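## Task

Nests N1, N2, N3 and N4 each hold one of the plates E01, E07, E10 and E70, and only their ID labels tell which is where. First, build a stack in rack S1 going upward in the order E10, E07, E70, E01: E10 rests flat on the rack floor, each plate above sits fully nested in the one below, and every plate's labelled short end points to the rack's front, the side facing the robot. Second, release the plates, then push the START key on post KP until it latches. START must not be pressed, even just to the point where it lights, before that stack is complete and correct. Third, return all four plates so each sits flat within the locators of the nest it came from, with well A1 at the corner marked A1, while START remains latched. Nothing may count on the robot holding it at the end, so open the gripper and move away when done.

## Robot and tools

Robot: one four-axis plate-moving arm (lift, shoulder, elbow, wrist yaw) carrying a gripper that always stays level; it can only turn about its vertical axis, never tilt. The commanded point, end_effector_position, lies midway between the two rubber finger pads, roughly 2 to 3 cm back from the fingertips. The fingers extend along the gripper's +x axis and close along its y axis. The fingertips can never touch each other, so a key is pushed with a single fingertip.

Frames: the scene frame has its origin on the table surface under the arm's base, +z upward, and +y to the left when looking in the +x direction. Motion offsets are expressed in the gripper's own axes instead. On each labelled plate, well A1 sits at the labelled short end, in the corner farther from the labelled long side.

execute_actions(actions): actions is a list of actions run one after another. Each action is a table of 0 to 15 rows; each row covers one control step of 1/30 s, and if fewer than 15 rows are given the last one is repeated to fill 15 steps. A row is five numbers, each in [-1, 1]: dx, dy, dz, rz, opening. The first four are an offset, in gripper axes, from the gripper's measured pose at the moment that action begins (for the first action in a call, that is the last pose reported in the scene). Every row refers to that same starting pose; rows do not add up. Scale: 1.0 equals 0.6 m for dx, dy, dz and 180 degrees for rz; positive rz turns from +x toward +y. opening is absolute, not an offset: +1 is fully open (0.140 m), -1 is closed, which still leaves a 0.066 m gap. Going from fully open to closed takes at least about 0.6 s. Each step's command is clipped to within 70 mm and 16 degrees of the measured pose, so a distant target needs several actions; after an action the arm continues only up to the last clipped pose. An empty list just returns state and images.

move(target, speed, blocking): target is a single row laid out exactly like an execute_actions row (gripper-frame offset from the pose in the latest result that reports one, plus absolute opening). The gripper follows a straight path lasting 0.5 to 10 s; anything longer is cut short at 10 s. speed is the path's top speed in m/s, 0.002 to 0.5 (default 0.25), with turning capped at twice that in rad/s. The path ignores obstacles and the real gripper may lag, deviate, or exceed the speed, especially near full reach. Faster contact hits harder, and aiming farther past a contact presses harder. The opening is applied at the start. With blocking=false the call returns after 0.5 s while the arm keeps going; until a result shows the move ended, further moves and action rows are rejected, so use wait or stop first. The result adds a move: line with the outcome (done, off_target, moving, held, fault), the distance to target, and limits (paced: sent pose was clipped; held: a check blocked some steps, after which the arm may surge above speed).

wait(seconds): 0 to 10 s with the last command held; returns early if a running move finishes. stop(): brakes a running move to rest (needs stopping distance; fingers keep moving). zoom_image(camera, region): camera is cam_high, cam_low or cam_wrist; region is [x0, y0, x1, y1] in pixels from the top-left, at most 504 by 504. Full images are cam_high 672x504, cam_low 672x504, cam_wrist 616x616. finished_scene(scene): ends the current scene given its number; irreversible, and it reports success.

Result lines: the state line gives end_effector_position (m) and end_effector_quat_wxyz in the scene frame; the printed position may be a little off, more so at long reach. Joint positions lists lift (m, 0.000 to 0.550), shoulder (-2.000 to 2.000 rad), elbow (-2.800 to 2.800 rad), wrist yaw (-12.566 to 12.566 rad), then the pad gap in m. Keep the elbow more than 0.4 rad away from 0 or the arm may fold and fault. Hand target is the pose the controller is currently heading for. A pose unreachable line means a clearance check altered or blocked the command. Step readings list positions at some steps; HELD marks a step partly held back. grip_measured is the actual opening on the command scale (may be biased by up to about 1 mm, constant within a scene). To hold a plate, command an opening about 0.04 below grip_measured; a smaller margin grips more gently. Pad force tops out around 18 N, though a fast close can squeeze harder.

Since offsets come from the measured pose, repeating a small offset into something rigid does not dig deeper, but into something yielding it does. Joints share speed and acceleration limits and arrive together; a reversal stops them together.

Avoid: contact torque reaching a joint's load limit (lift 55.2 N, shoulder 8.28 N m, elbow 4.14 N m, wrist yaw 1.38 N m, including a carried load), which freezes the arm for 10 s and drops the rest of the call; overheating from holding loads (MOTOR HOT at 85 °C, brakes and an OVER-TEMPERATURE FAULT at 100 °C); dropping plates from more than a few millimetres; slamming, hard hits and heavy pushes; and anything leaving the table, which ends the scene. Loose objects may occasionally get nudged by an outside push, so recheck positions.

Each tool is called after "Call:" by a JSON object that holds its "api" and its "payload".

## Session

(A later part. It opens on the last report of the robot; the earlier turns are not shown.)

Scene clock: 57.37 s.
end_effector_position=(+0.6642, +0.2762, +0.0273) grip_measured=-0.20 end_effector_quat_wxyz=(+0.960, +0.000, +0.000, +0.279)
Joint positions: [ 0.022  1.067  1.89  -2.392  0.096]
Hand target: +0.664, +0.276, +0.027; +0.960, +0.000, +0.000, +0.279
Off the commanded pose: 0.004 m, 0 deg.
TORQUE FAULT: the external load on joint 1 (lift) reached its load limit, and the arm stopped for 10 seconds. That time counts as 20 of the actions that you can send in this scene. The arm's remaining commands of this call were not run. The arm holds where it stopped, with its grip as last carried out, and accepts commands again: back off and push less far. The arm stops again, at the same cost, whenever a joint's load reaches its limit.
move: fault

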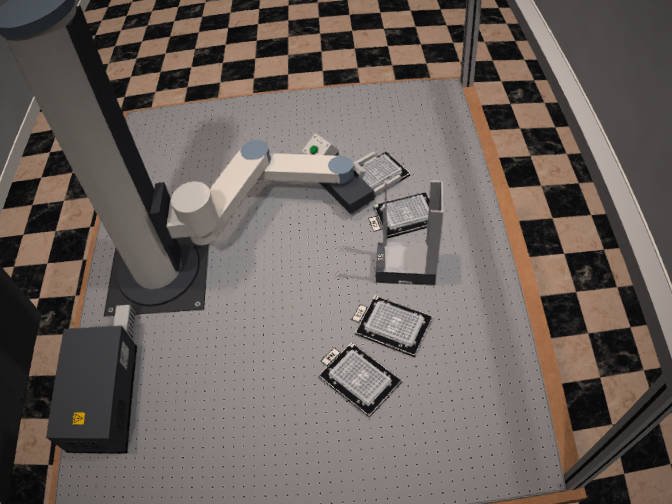

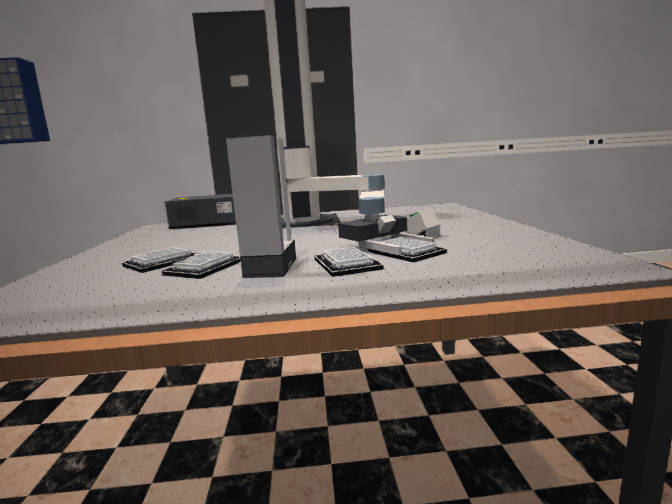

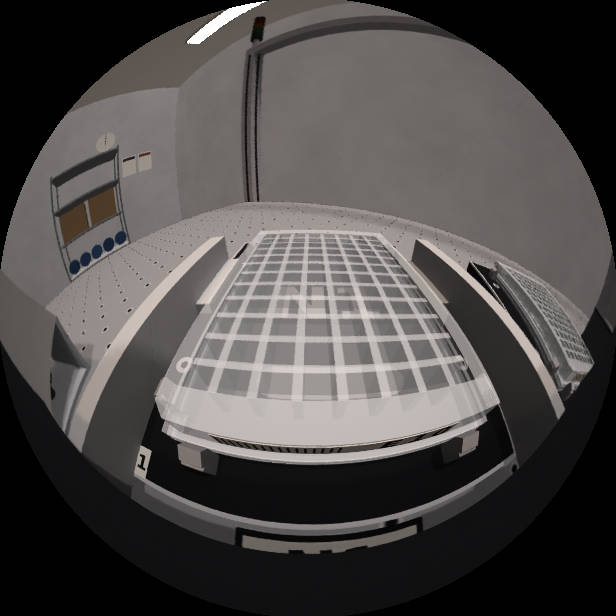

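Call:
{"api": "move", "payload": {"target": [0.002,-0.0015,-0.031,-0.013,-0.25], "speed": 0.04}}

Call:
{"api": "move", "payload": {"target": [0,0,0,0,-0.53]}}

Call:
{"api": "move", "payload": {"target": [0,0,0.5,0,-0.53], "speed": 0.35}}

Call:
{"api": "zoom_image", "payload": {"camera": "cam_wrist", "region": [160, 210, 500, 460]}}

Scene clock: 223.63 s.
end_effector_position=(+0.6447, -0.2457, +0.0299) grip_measured=-0.25 end_effector_quat_wxyz=(+0.970, +0.000, +0.000, -0.243)
Joint positions: [ 0.025  0.178  1.691 -2.361  0.094]
Hand target: +0.645, -0.246, +0.030; +0.970, +0.000, +0.000, -0.243
Off the commanded pose: 0.000 m, 0 deg.
move: done

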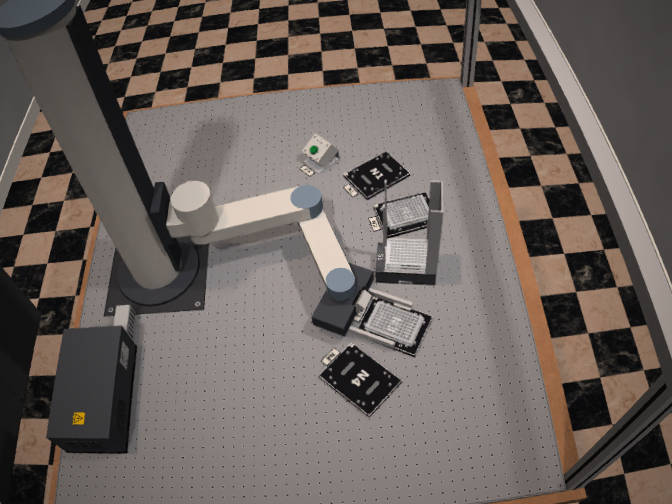

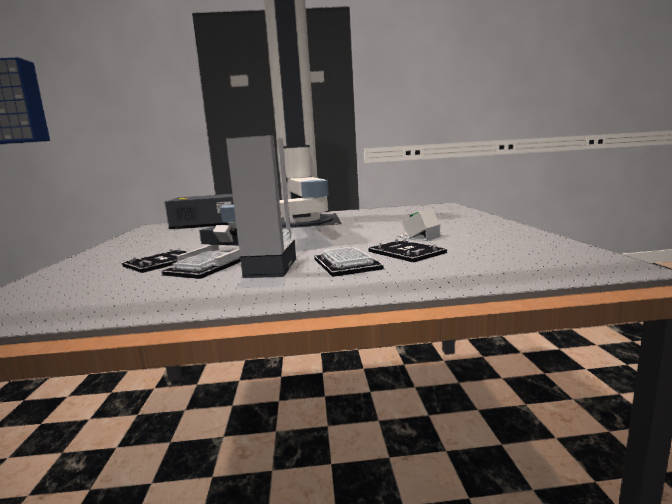

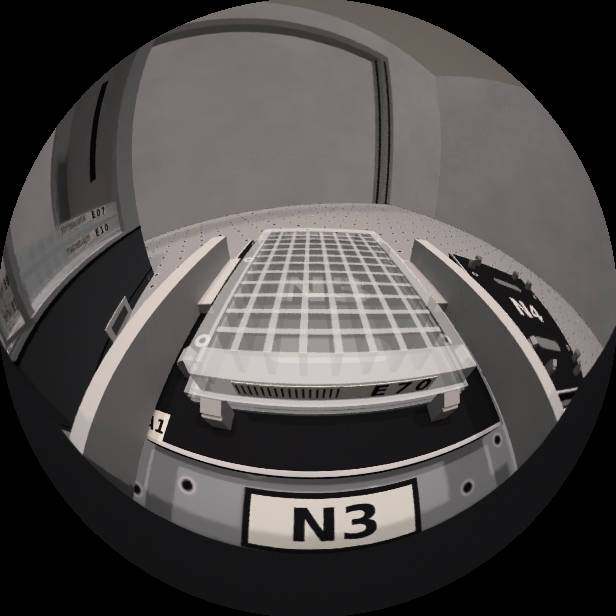

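Scene clock: 224.13 s.
end_effector_position=(+0.6448, -0.2455, +0.0299) grip_measured=-0.47 end_effector_quat_wxyz=(+0.970, +0.000, +0.000, -0.243)
Joint positions: [ 0.025  0.179  1.692 -2.361  0.086]
Hand target: +0.645, -0.246, +0.030; +0.970, +0.000, +0.000, -0.243
Off the commanded pose: 0.000 m, 0 deg.
move: done

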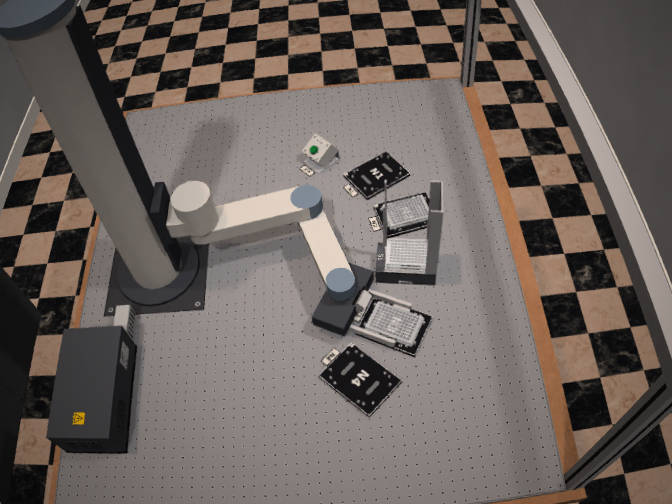

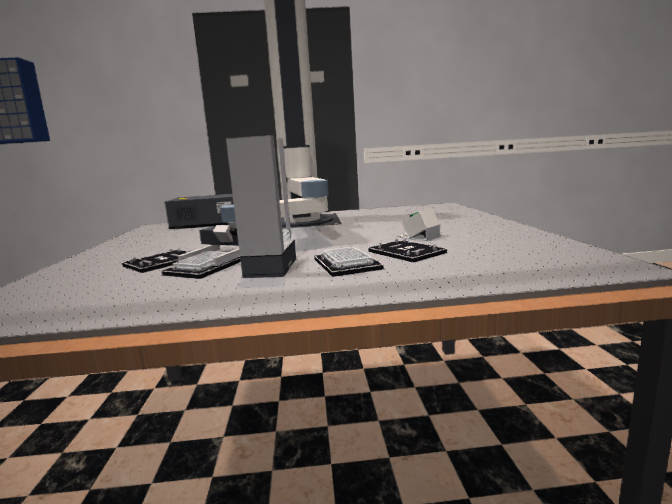

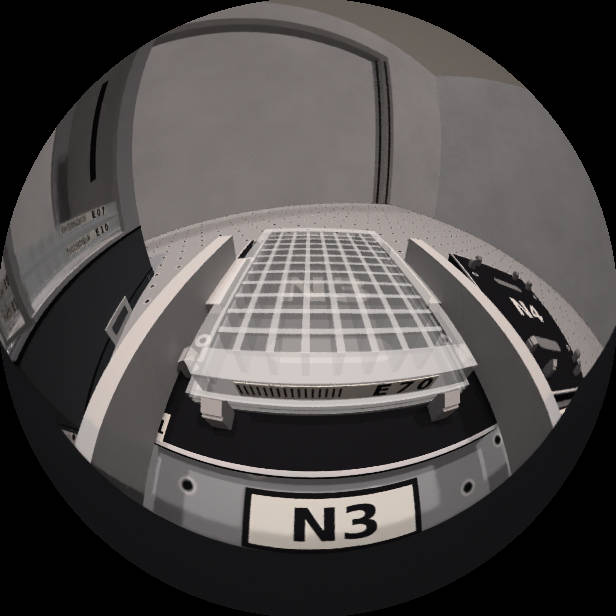

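Scene clock: 225.50 s.
end_effector_position=(+0.6448, -0.2455, +0.3300) grip_measured=-0.47 end_effector_quat_wxyz=(+0.970, +0.000, +0.000, -0.243)
Joint positions: [ 0.325  0.179  1.692 -2.361  0.086]
Hand target: +0.645, -0.246, +0.330; +0.970, +0.000, +0.000, -0.243
Off the commanded pose: 0.000 m, 0 deg.
move: done

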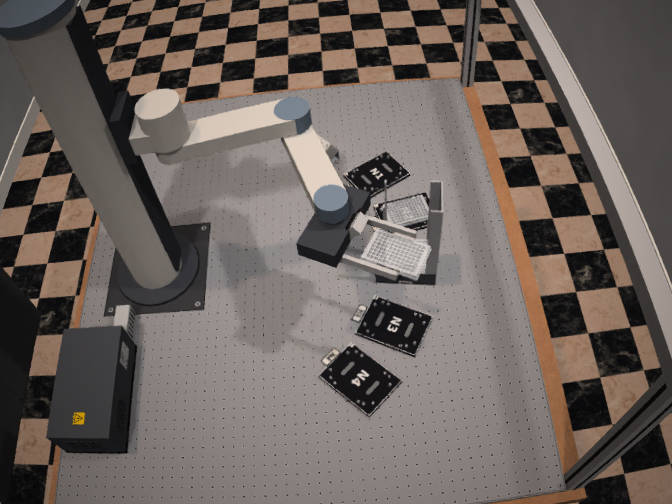

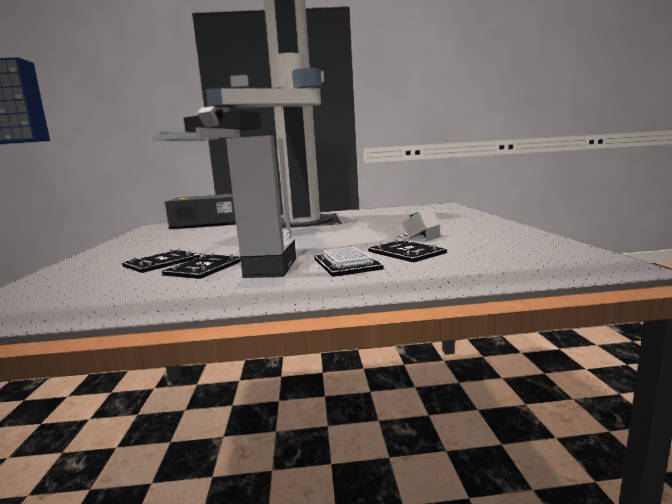

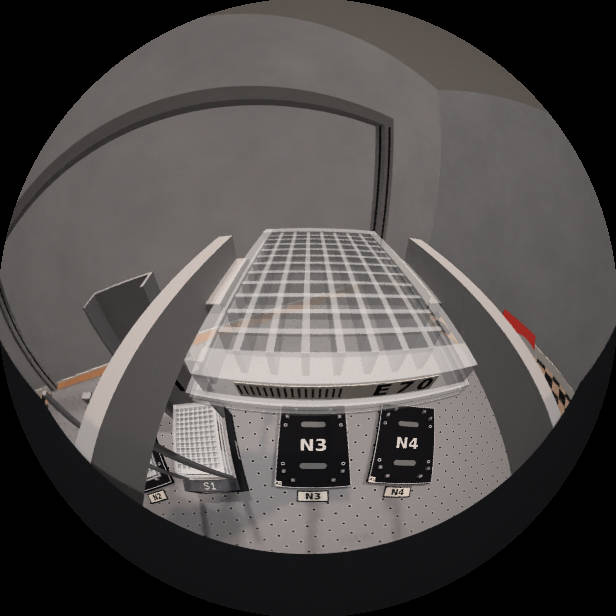

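Region (160, 210, 500, 460) of cam_wrist's 616x616 image, scaled by 1.482, with more detail than that image has; it fills the top 371 rows of this view, and the rest is white.

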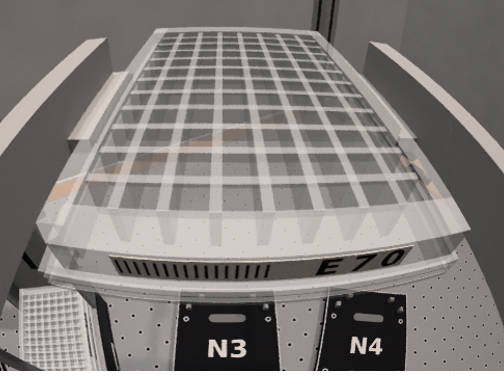

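Call:
{"api": "move", "payload": {"target": [-0.0437,0.2966,-0.006,0.106,-0.53]}}

Call:
{"api": "move", "payload": {"target": [0,0,-0.013,0,-0.53], "speed": 0.015}}

Scene clock: 231.47 s.
end_effector_position=(+0.7057, -0.0760, +0.3264) grip_measured=-0.47 end_effector_quat_wxyz=(+0.997, +0.000, +0.000, -0.078)
Joint positions: [ 0.321  0.505  1.727 -2.388  0.086]
Hand target: +0.706, -0.076, +0.326; +0.997, +0.000, +0.000, -0.079
Off the commanded pose: 0.000 m, 0 deg.
move: done

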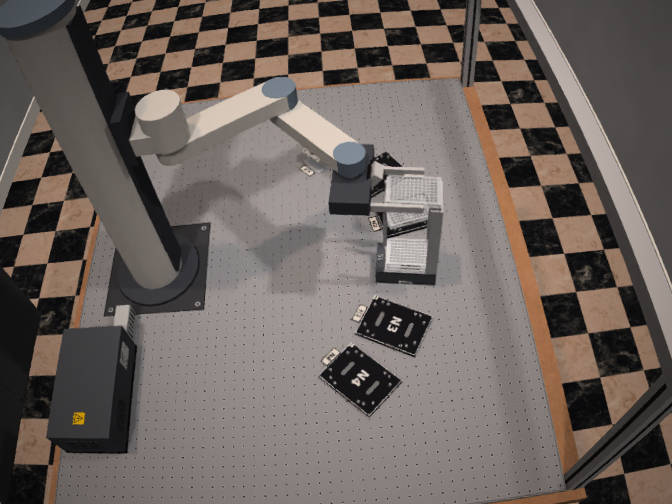

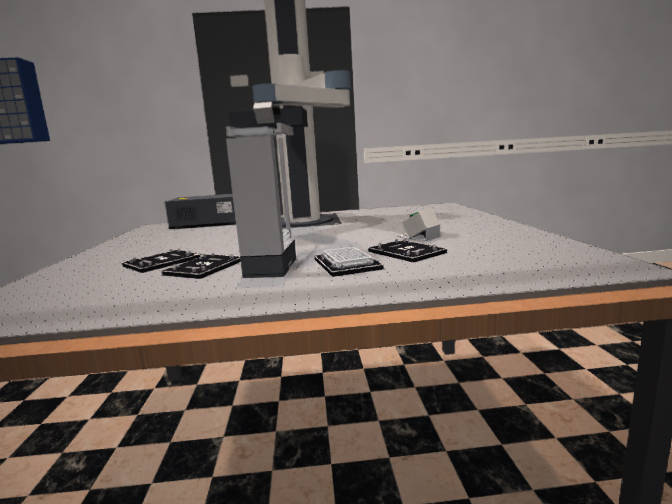

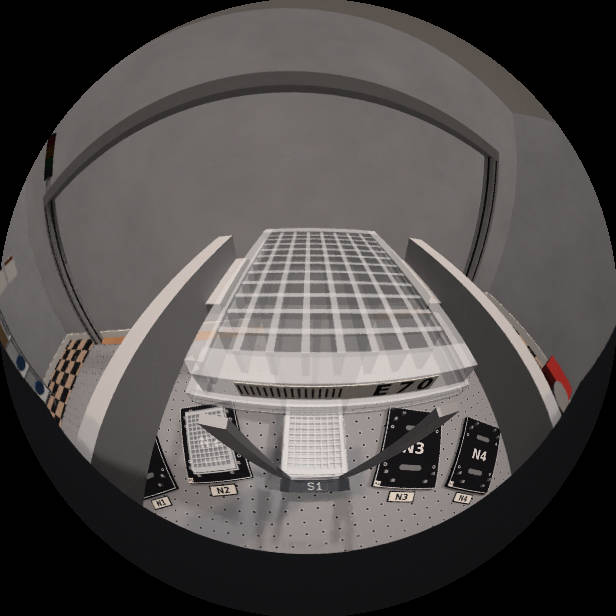

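Scene clock: 232.20 s.
end_effector_position=(+0.7056, -0.0760, +0.3185) grip_measured=-0.47 end_effector_quat_wxyz=(+0.997, +0.000, +0.000, -0.078)
Joint positions: [ 0.314  0.505  1.727 -2.388  0.086]
Hand target: +0.706, -0.076, +0.319; +0.997, +0.000, +0.000, -0.078
Off the commanded pose: 0.000 m, 0 deg.
move: done

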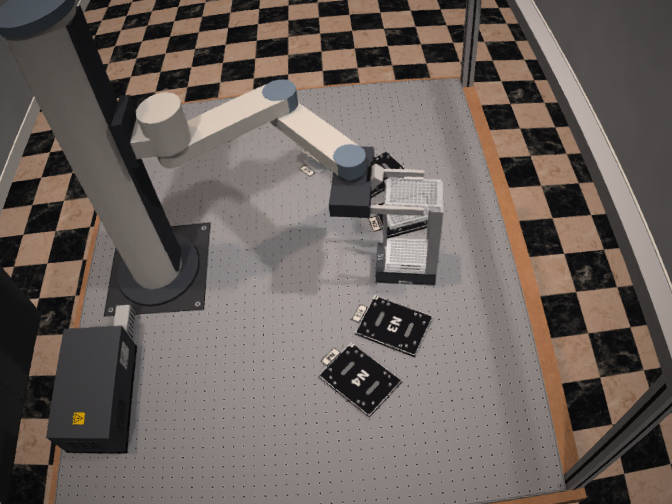

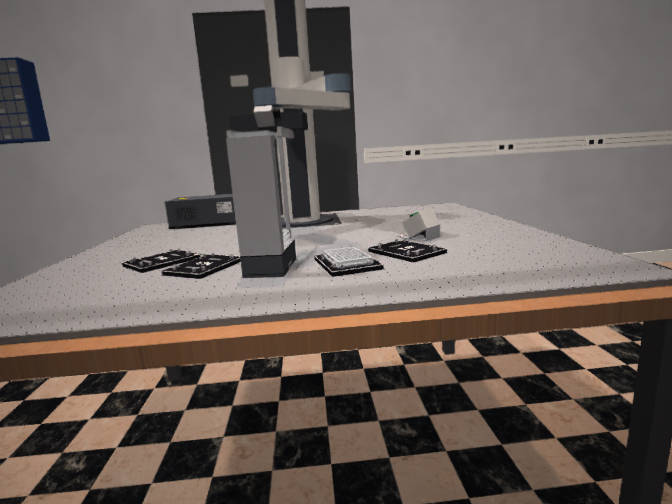

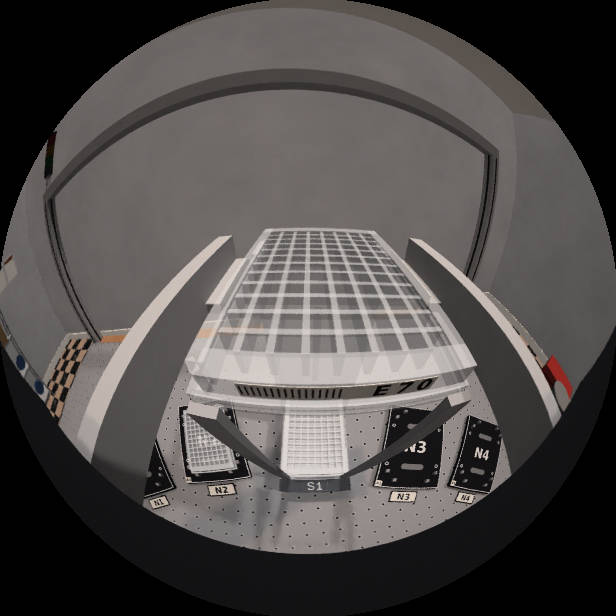

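Call:
{"api": "move", "payload": {"target": [0,0,-0.355,0,-0.53]}}

Call:
{"api": "move", "payload": {"target": [0,0,-0.013,0,-0.53], "speed": 0.015}}

Call:
{"api": "move", "payload": {"target": [0,0,0,0,0.1]}}

Call:
{"api": "move", "payload": {"target": [-0.267,0,0.0,0,0.1]}}

Call:
{"api": "move", "payload": {"target": [-0.02,0.207,-0.04,0.117,0.1]}}

Call:
{"api": "move", "payload": {"target": [0.275,0,-0.042,0,0.1]}}

Scene clock: 241.83 s.
end_effector_position=(+0.7056, -0.0760, +0.1055) grip_measured=-0.47 end_effector_quat_wxyz=(+0.997, +0.000, +0.000, -0.078)
Joint positions: [ 0.1    0.505  1.726 -2.388  0.086]
Hand target: +0.706, -0.076, +0.106; +0.997, +0.000, +0.000, -0.078
Off the commanded pose: 0.000 m, 0 deg.
move: done

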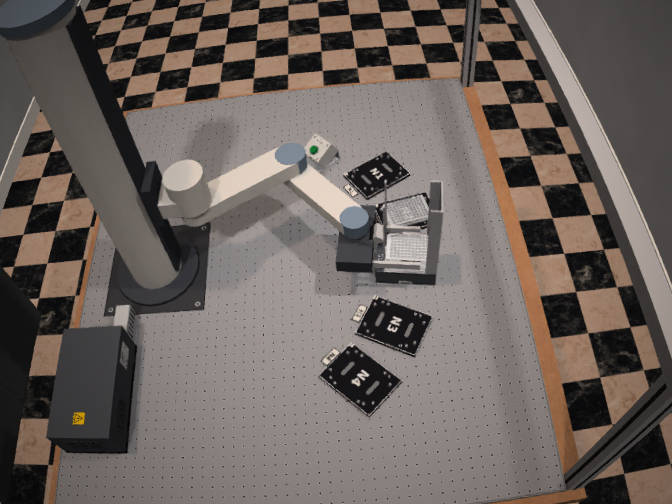

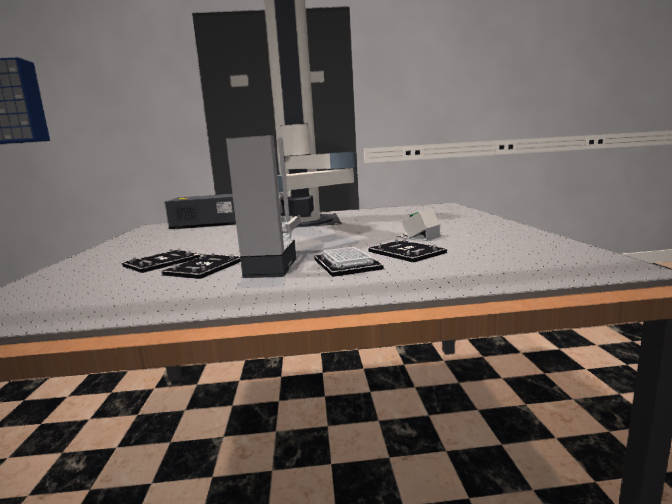

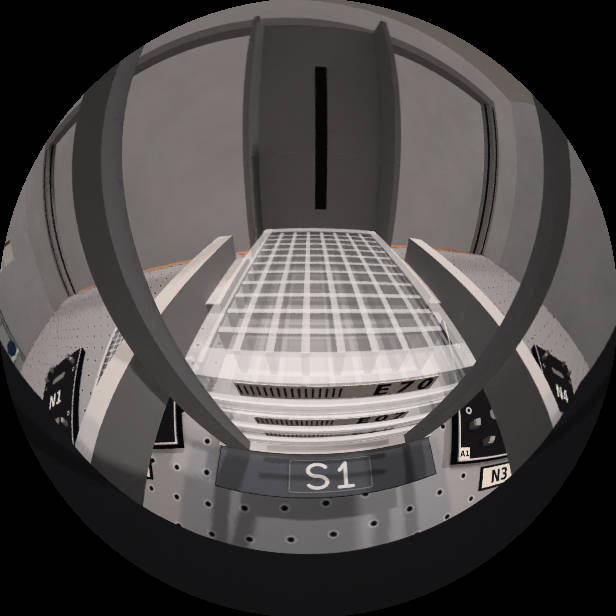

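Scene clock: 242.57 s.
end_effector_position=(+0.7055, -0.0761, +0.0976) grip_measured=-0.47 end_effector_quat_wxyz=(+0.997, +0.000, +0.000, -0.078)
Joint positions: [ 0.093  0.505  1.726 -2.387  0.086]
Hand target: +0.706, -0.076, +0.098; +0.997, +0.000, +0.000, -0.078
Off the commanded pose: 0.000 m, 0 deg.
move: done

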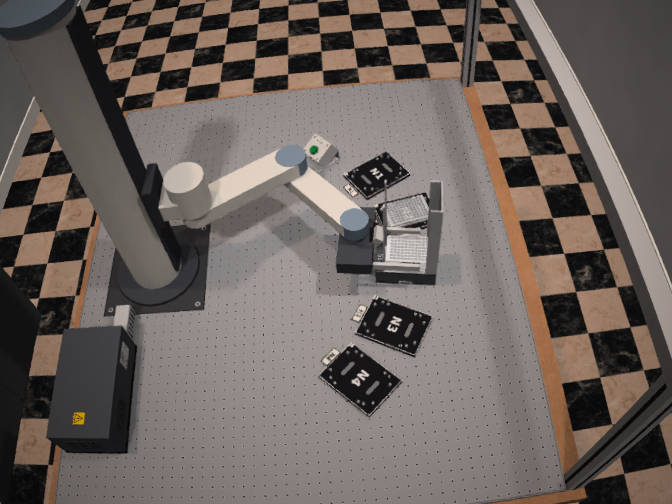

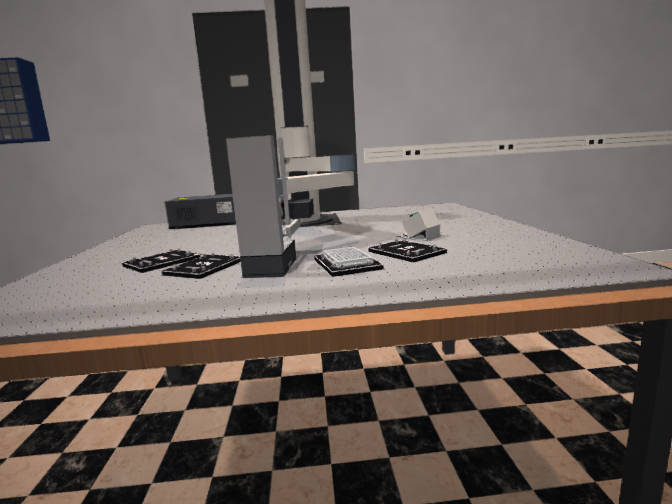

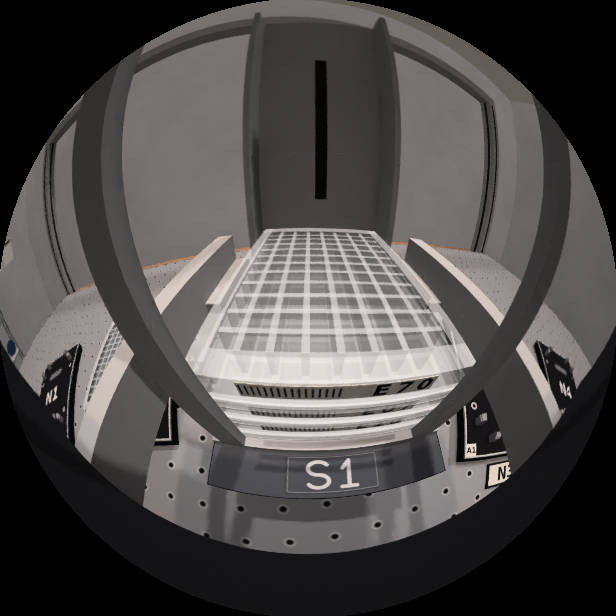

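Scene clock: 243.07 s.
end_effector_position=(+0.7055, -0.0760, +0.0976) grip_measured=+0.10 end_effector_quat_wxyz=(+0.997, +0.000, +0.000, -0.078)
Joint positions: [ 0.093  0.505  1.726 -2.387  0.107]
Hand target: +0.706, -0.076, +0.098; +0.997, +0.000, +0.000, -0.078
Off the commanded pose: 0.000 m, 0 deg.
move: done

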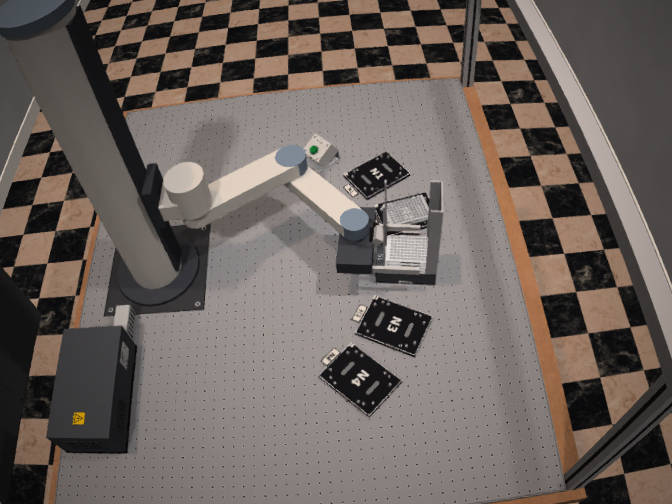

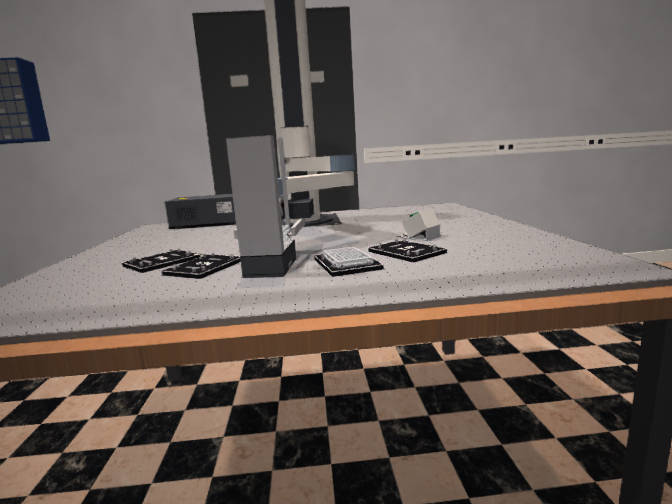

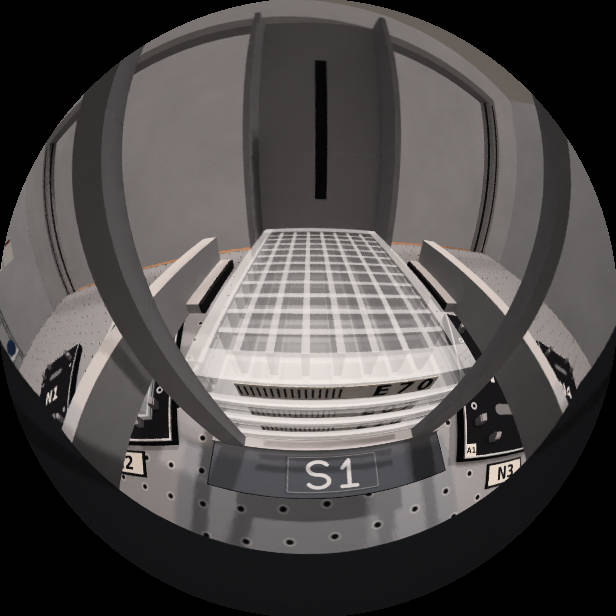

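Scene clock: 244.13 s.
end_effector_position=(+0.5473, -0.0510, +0.0976) grip_measured=+0.10 end_effector_quat_wxyz=(+0.997, +0.000, +0.000, -0.078)
Joint positions: [ 0.093  0.83   0.93  -1.916  0.107]
Hand target: +0.547, -0.051, +0.098; +0.997, +0.000, +0.000, -0.078
Off the commanded pose: 0.000 m, 0 deg.
move: done

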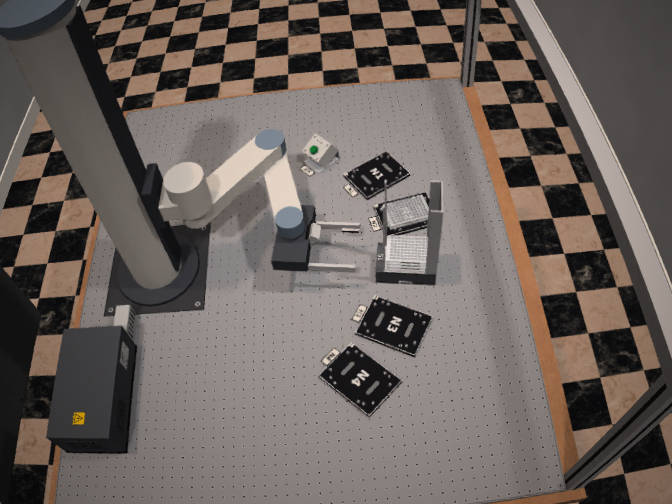

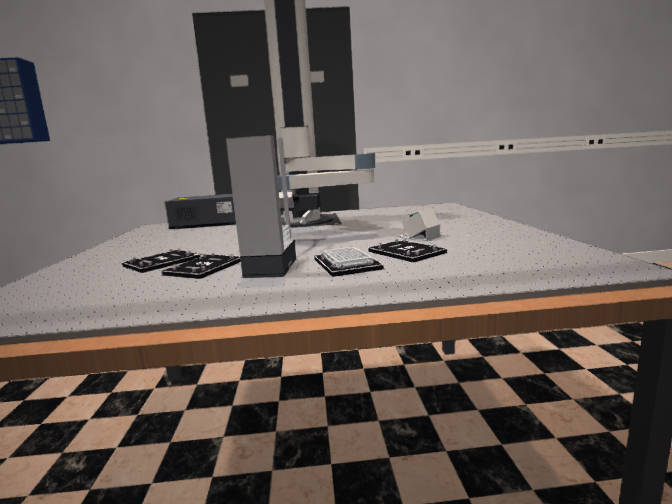

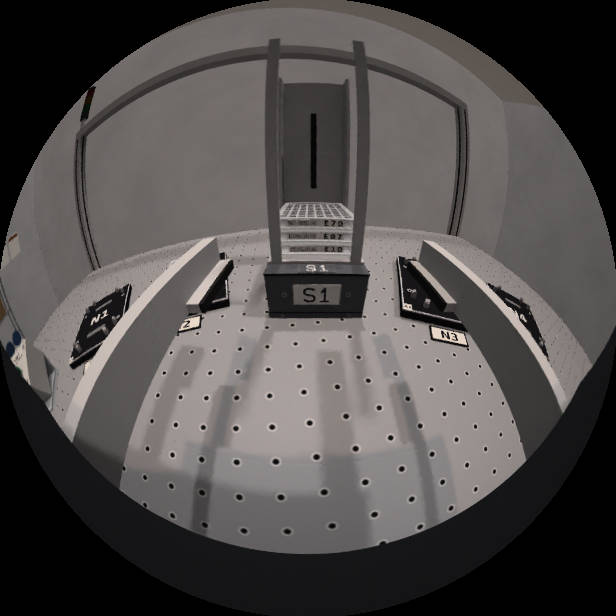

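Scene clock: 245.23 s.
end_effector_position=(+0.5549, +0.0737, +0.0736) grip_measured=+0.10 end_effector_quat_wxyz=(+0.994, +0.000, +0.000, +0.105)
Joint positions: [ 0.069  1.118  0.979 -1.886  0.107]
Hand target: +0.555, +0.074, +0.074; +0.994, +0.000, +0.000, +0.105
Off the commanded pose: 0.000 m, 0 deg.
move: done

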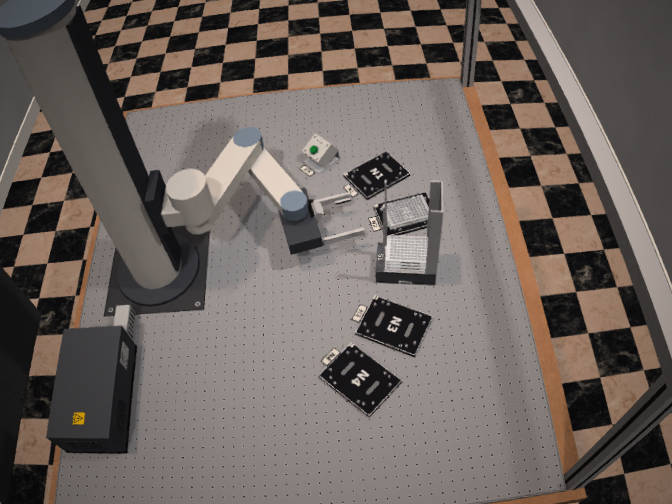

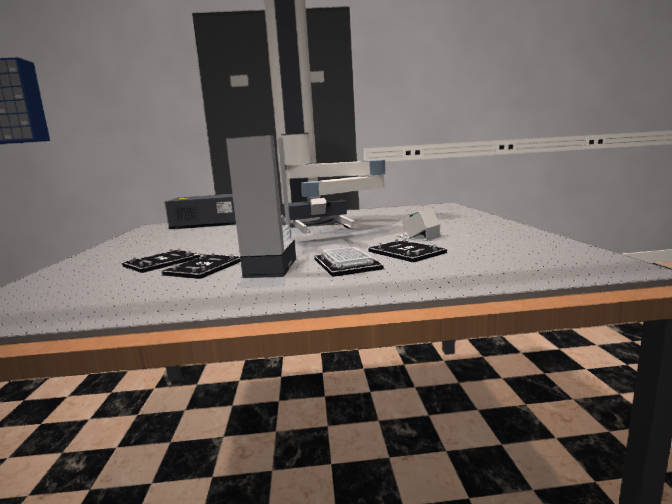

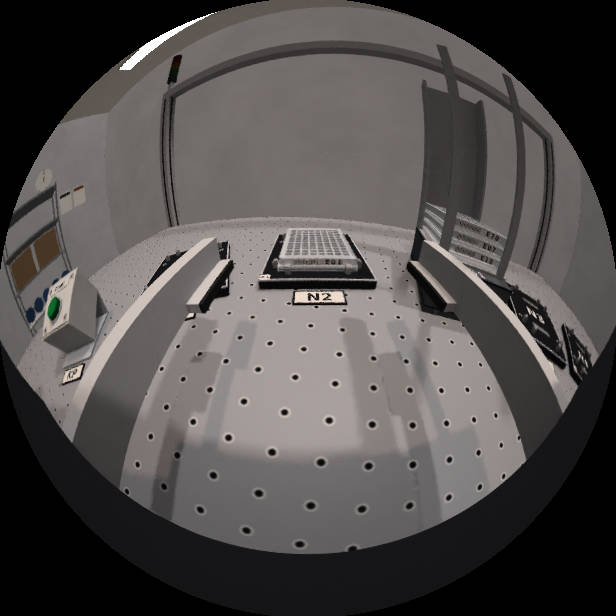

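Scene clock: 246.37 s.
end_effector_position=(+0.7162, +0.1082, +0.0484) grip_measured=+0.10 end_effector_quat_wxyz=(+0.994, +0.000, +0.000, +0.106)
Joint positions: [ 0.043  0.792  1.824 -2.404  0.107]
Hand target: +0.716, +0.108, +0.048; +0.994, +0.000, +0.000, +0.105
Off the commanded pose: 0.000 m, 0 deg.
move: done

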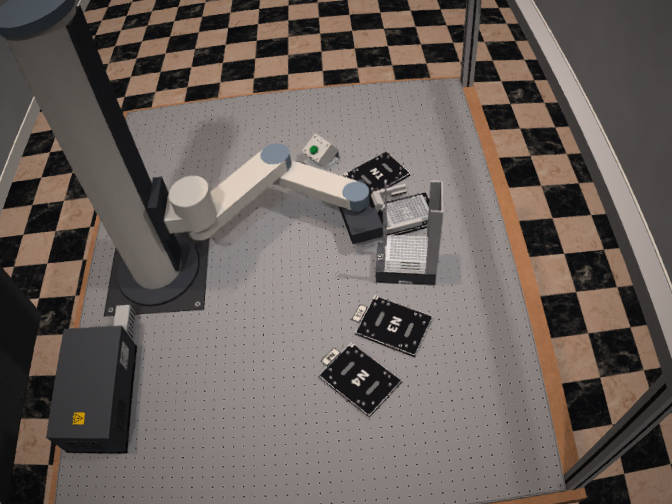

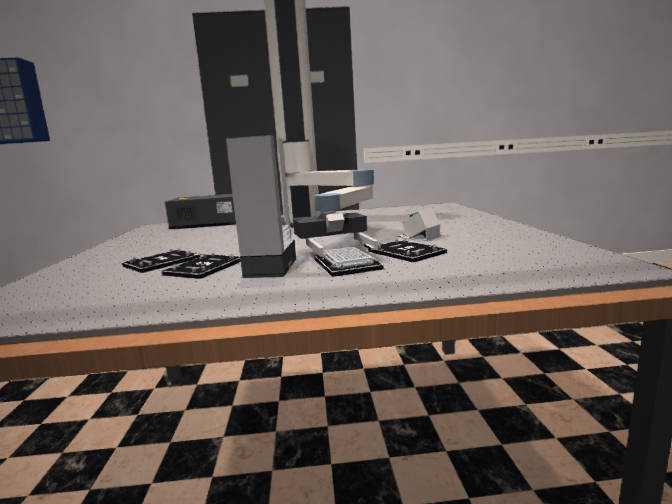

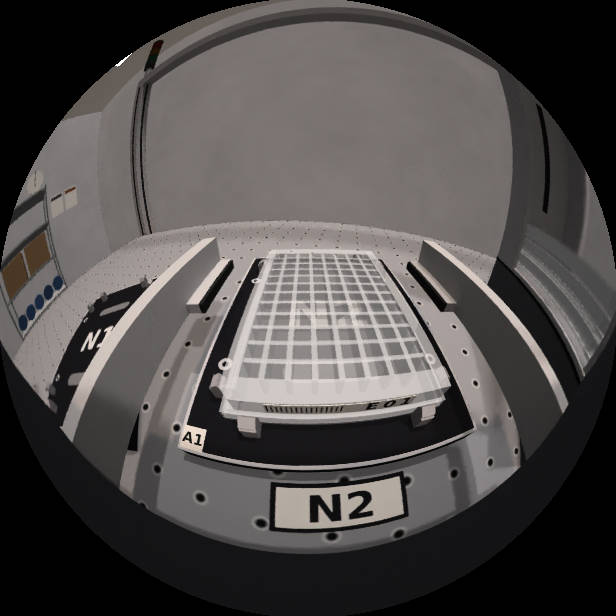

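Call:
{"api": "move", "payload": {"target": [0.005,-0.003,-0.0307,0.007,-0.2], "speed": 0.04}}

Call:
{"api": "zoom_image", "payload": {"camera": "cam_wrist", "region": [160, 210, 500, 460]}}

Scene clock: 250.20 s.
end_effector_position=(+0.7195, +0.1071, +0.0299) grip_measured=-0.20 end_effector_quat_wxyz=(+0.993, +0.000, +0.000, +0.116)
Joint positions: [ 0.025  0.771  1.844 -2.382  0.096]
Hand target: +0.719, +0.107, +0.030; +0.993, +0.000, +0.000, +0.117
Off the commanded pose: 0.000 m, 0 deg.
move: done

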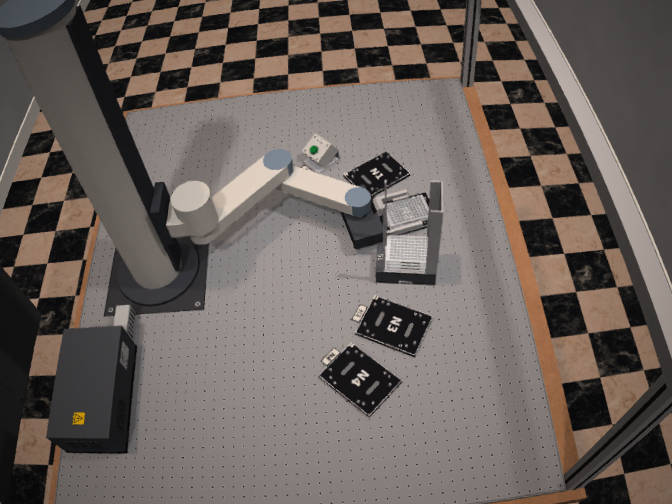

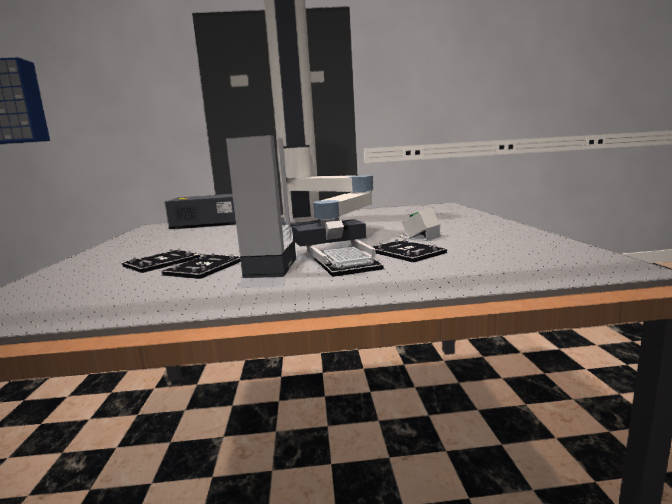

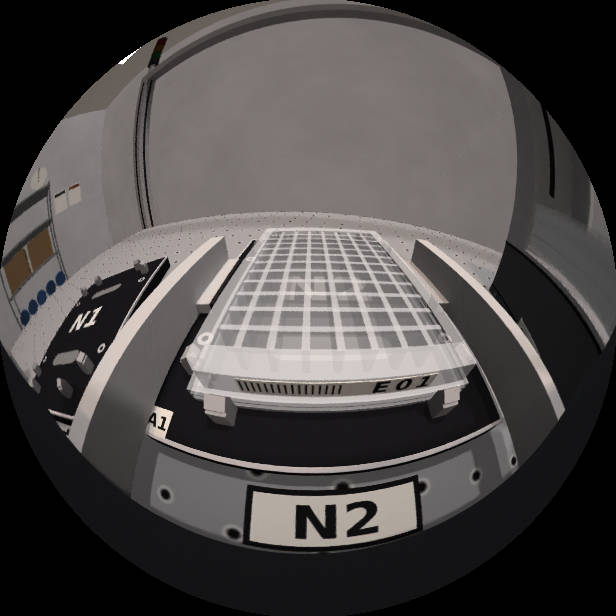

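Region (160, 210, 500, 460) of cam_wrist's 616x616 image, scaled by 1.482, with more detail than that image has; it fills the top 371 rows of this view, and the rest is white.

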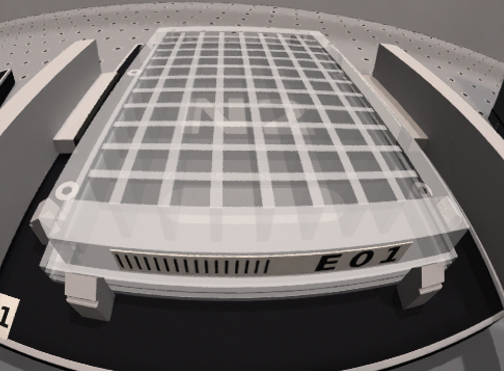

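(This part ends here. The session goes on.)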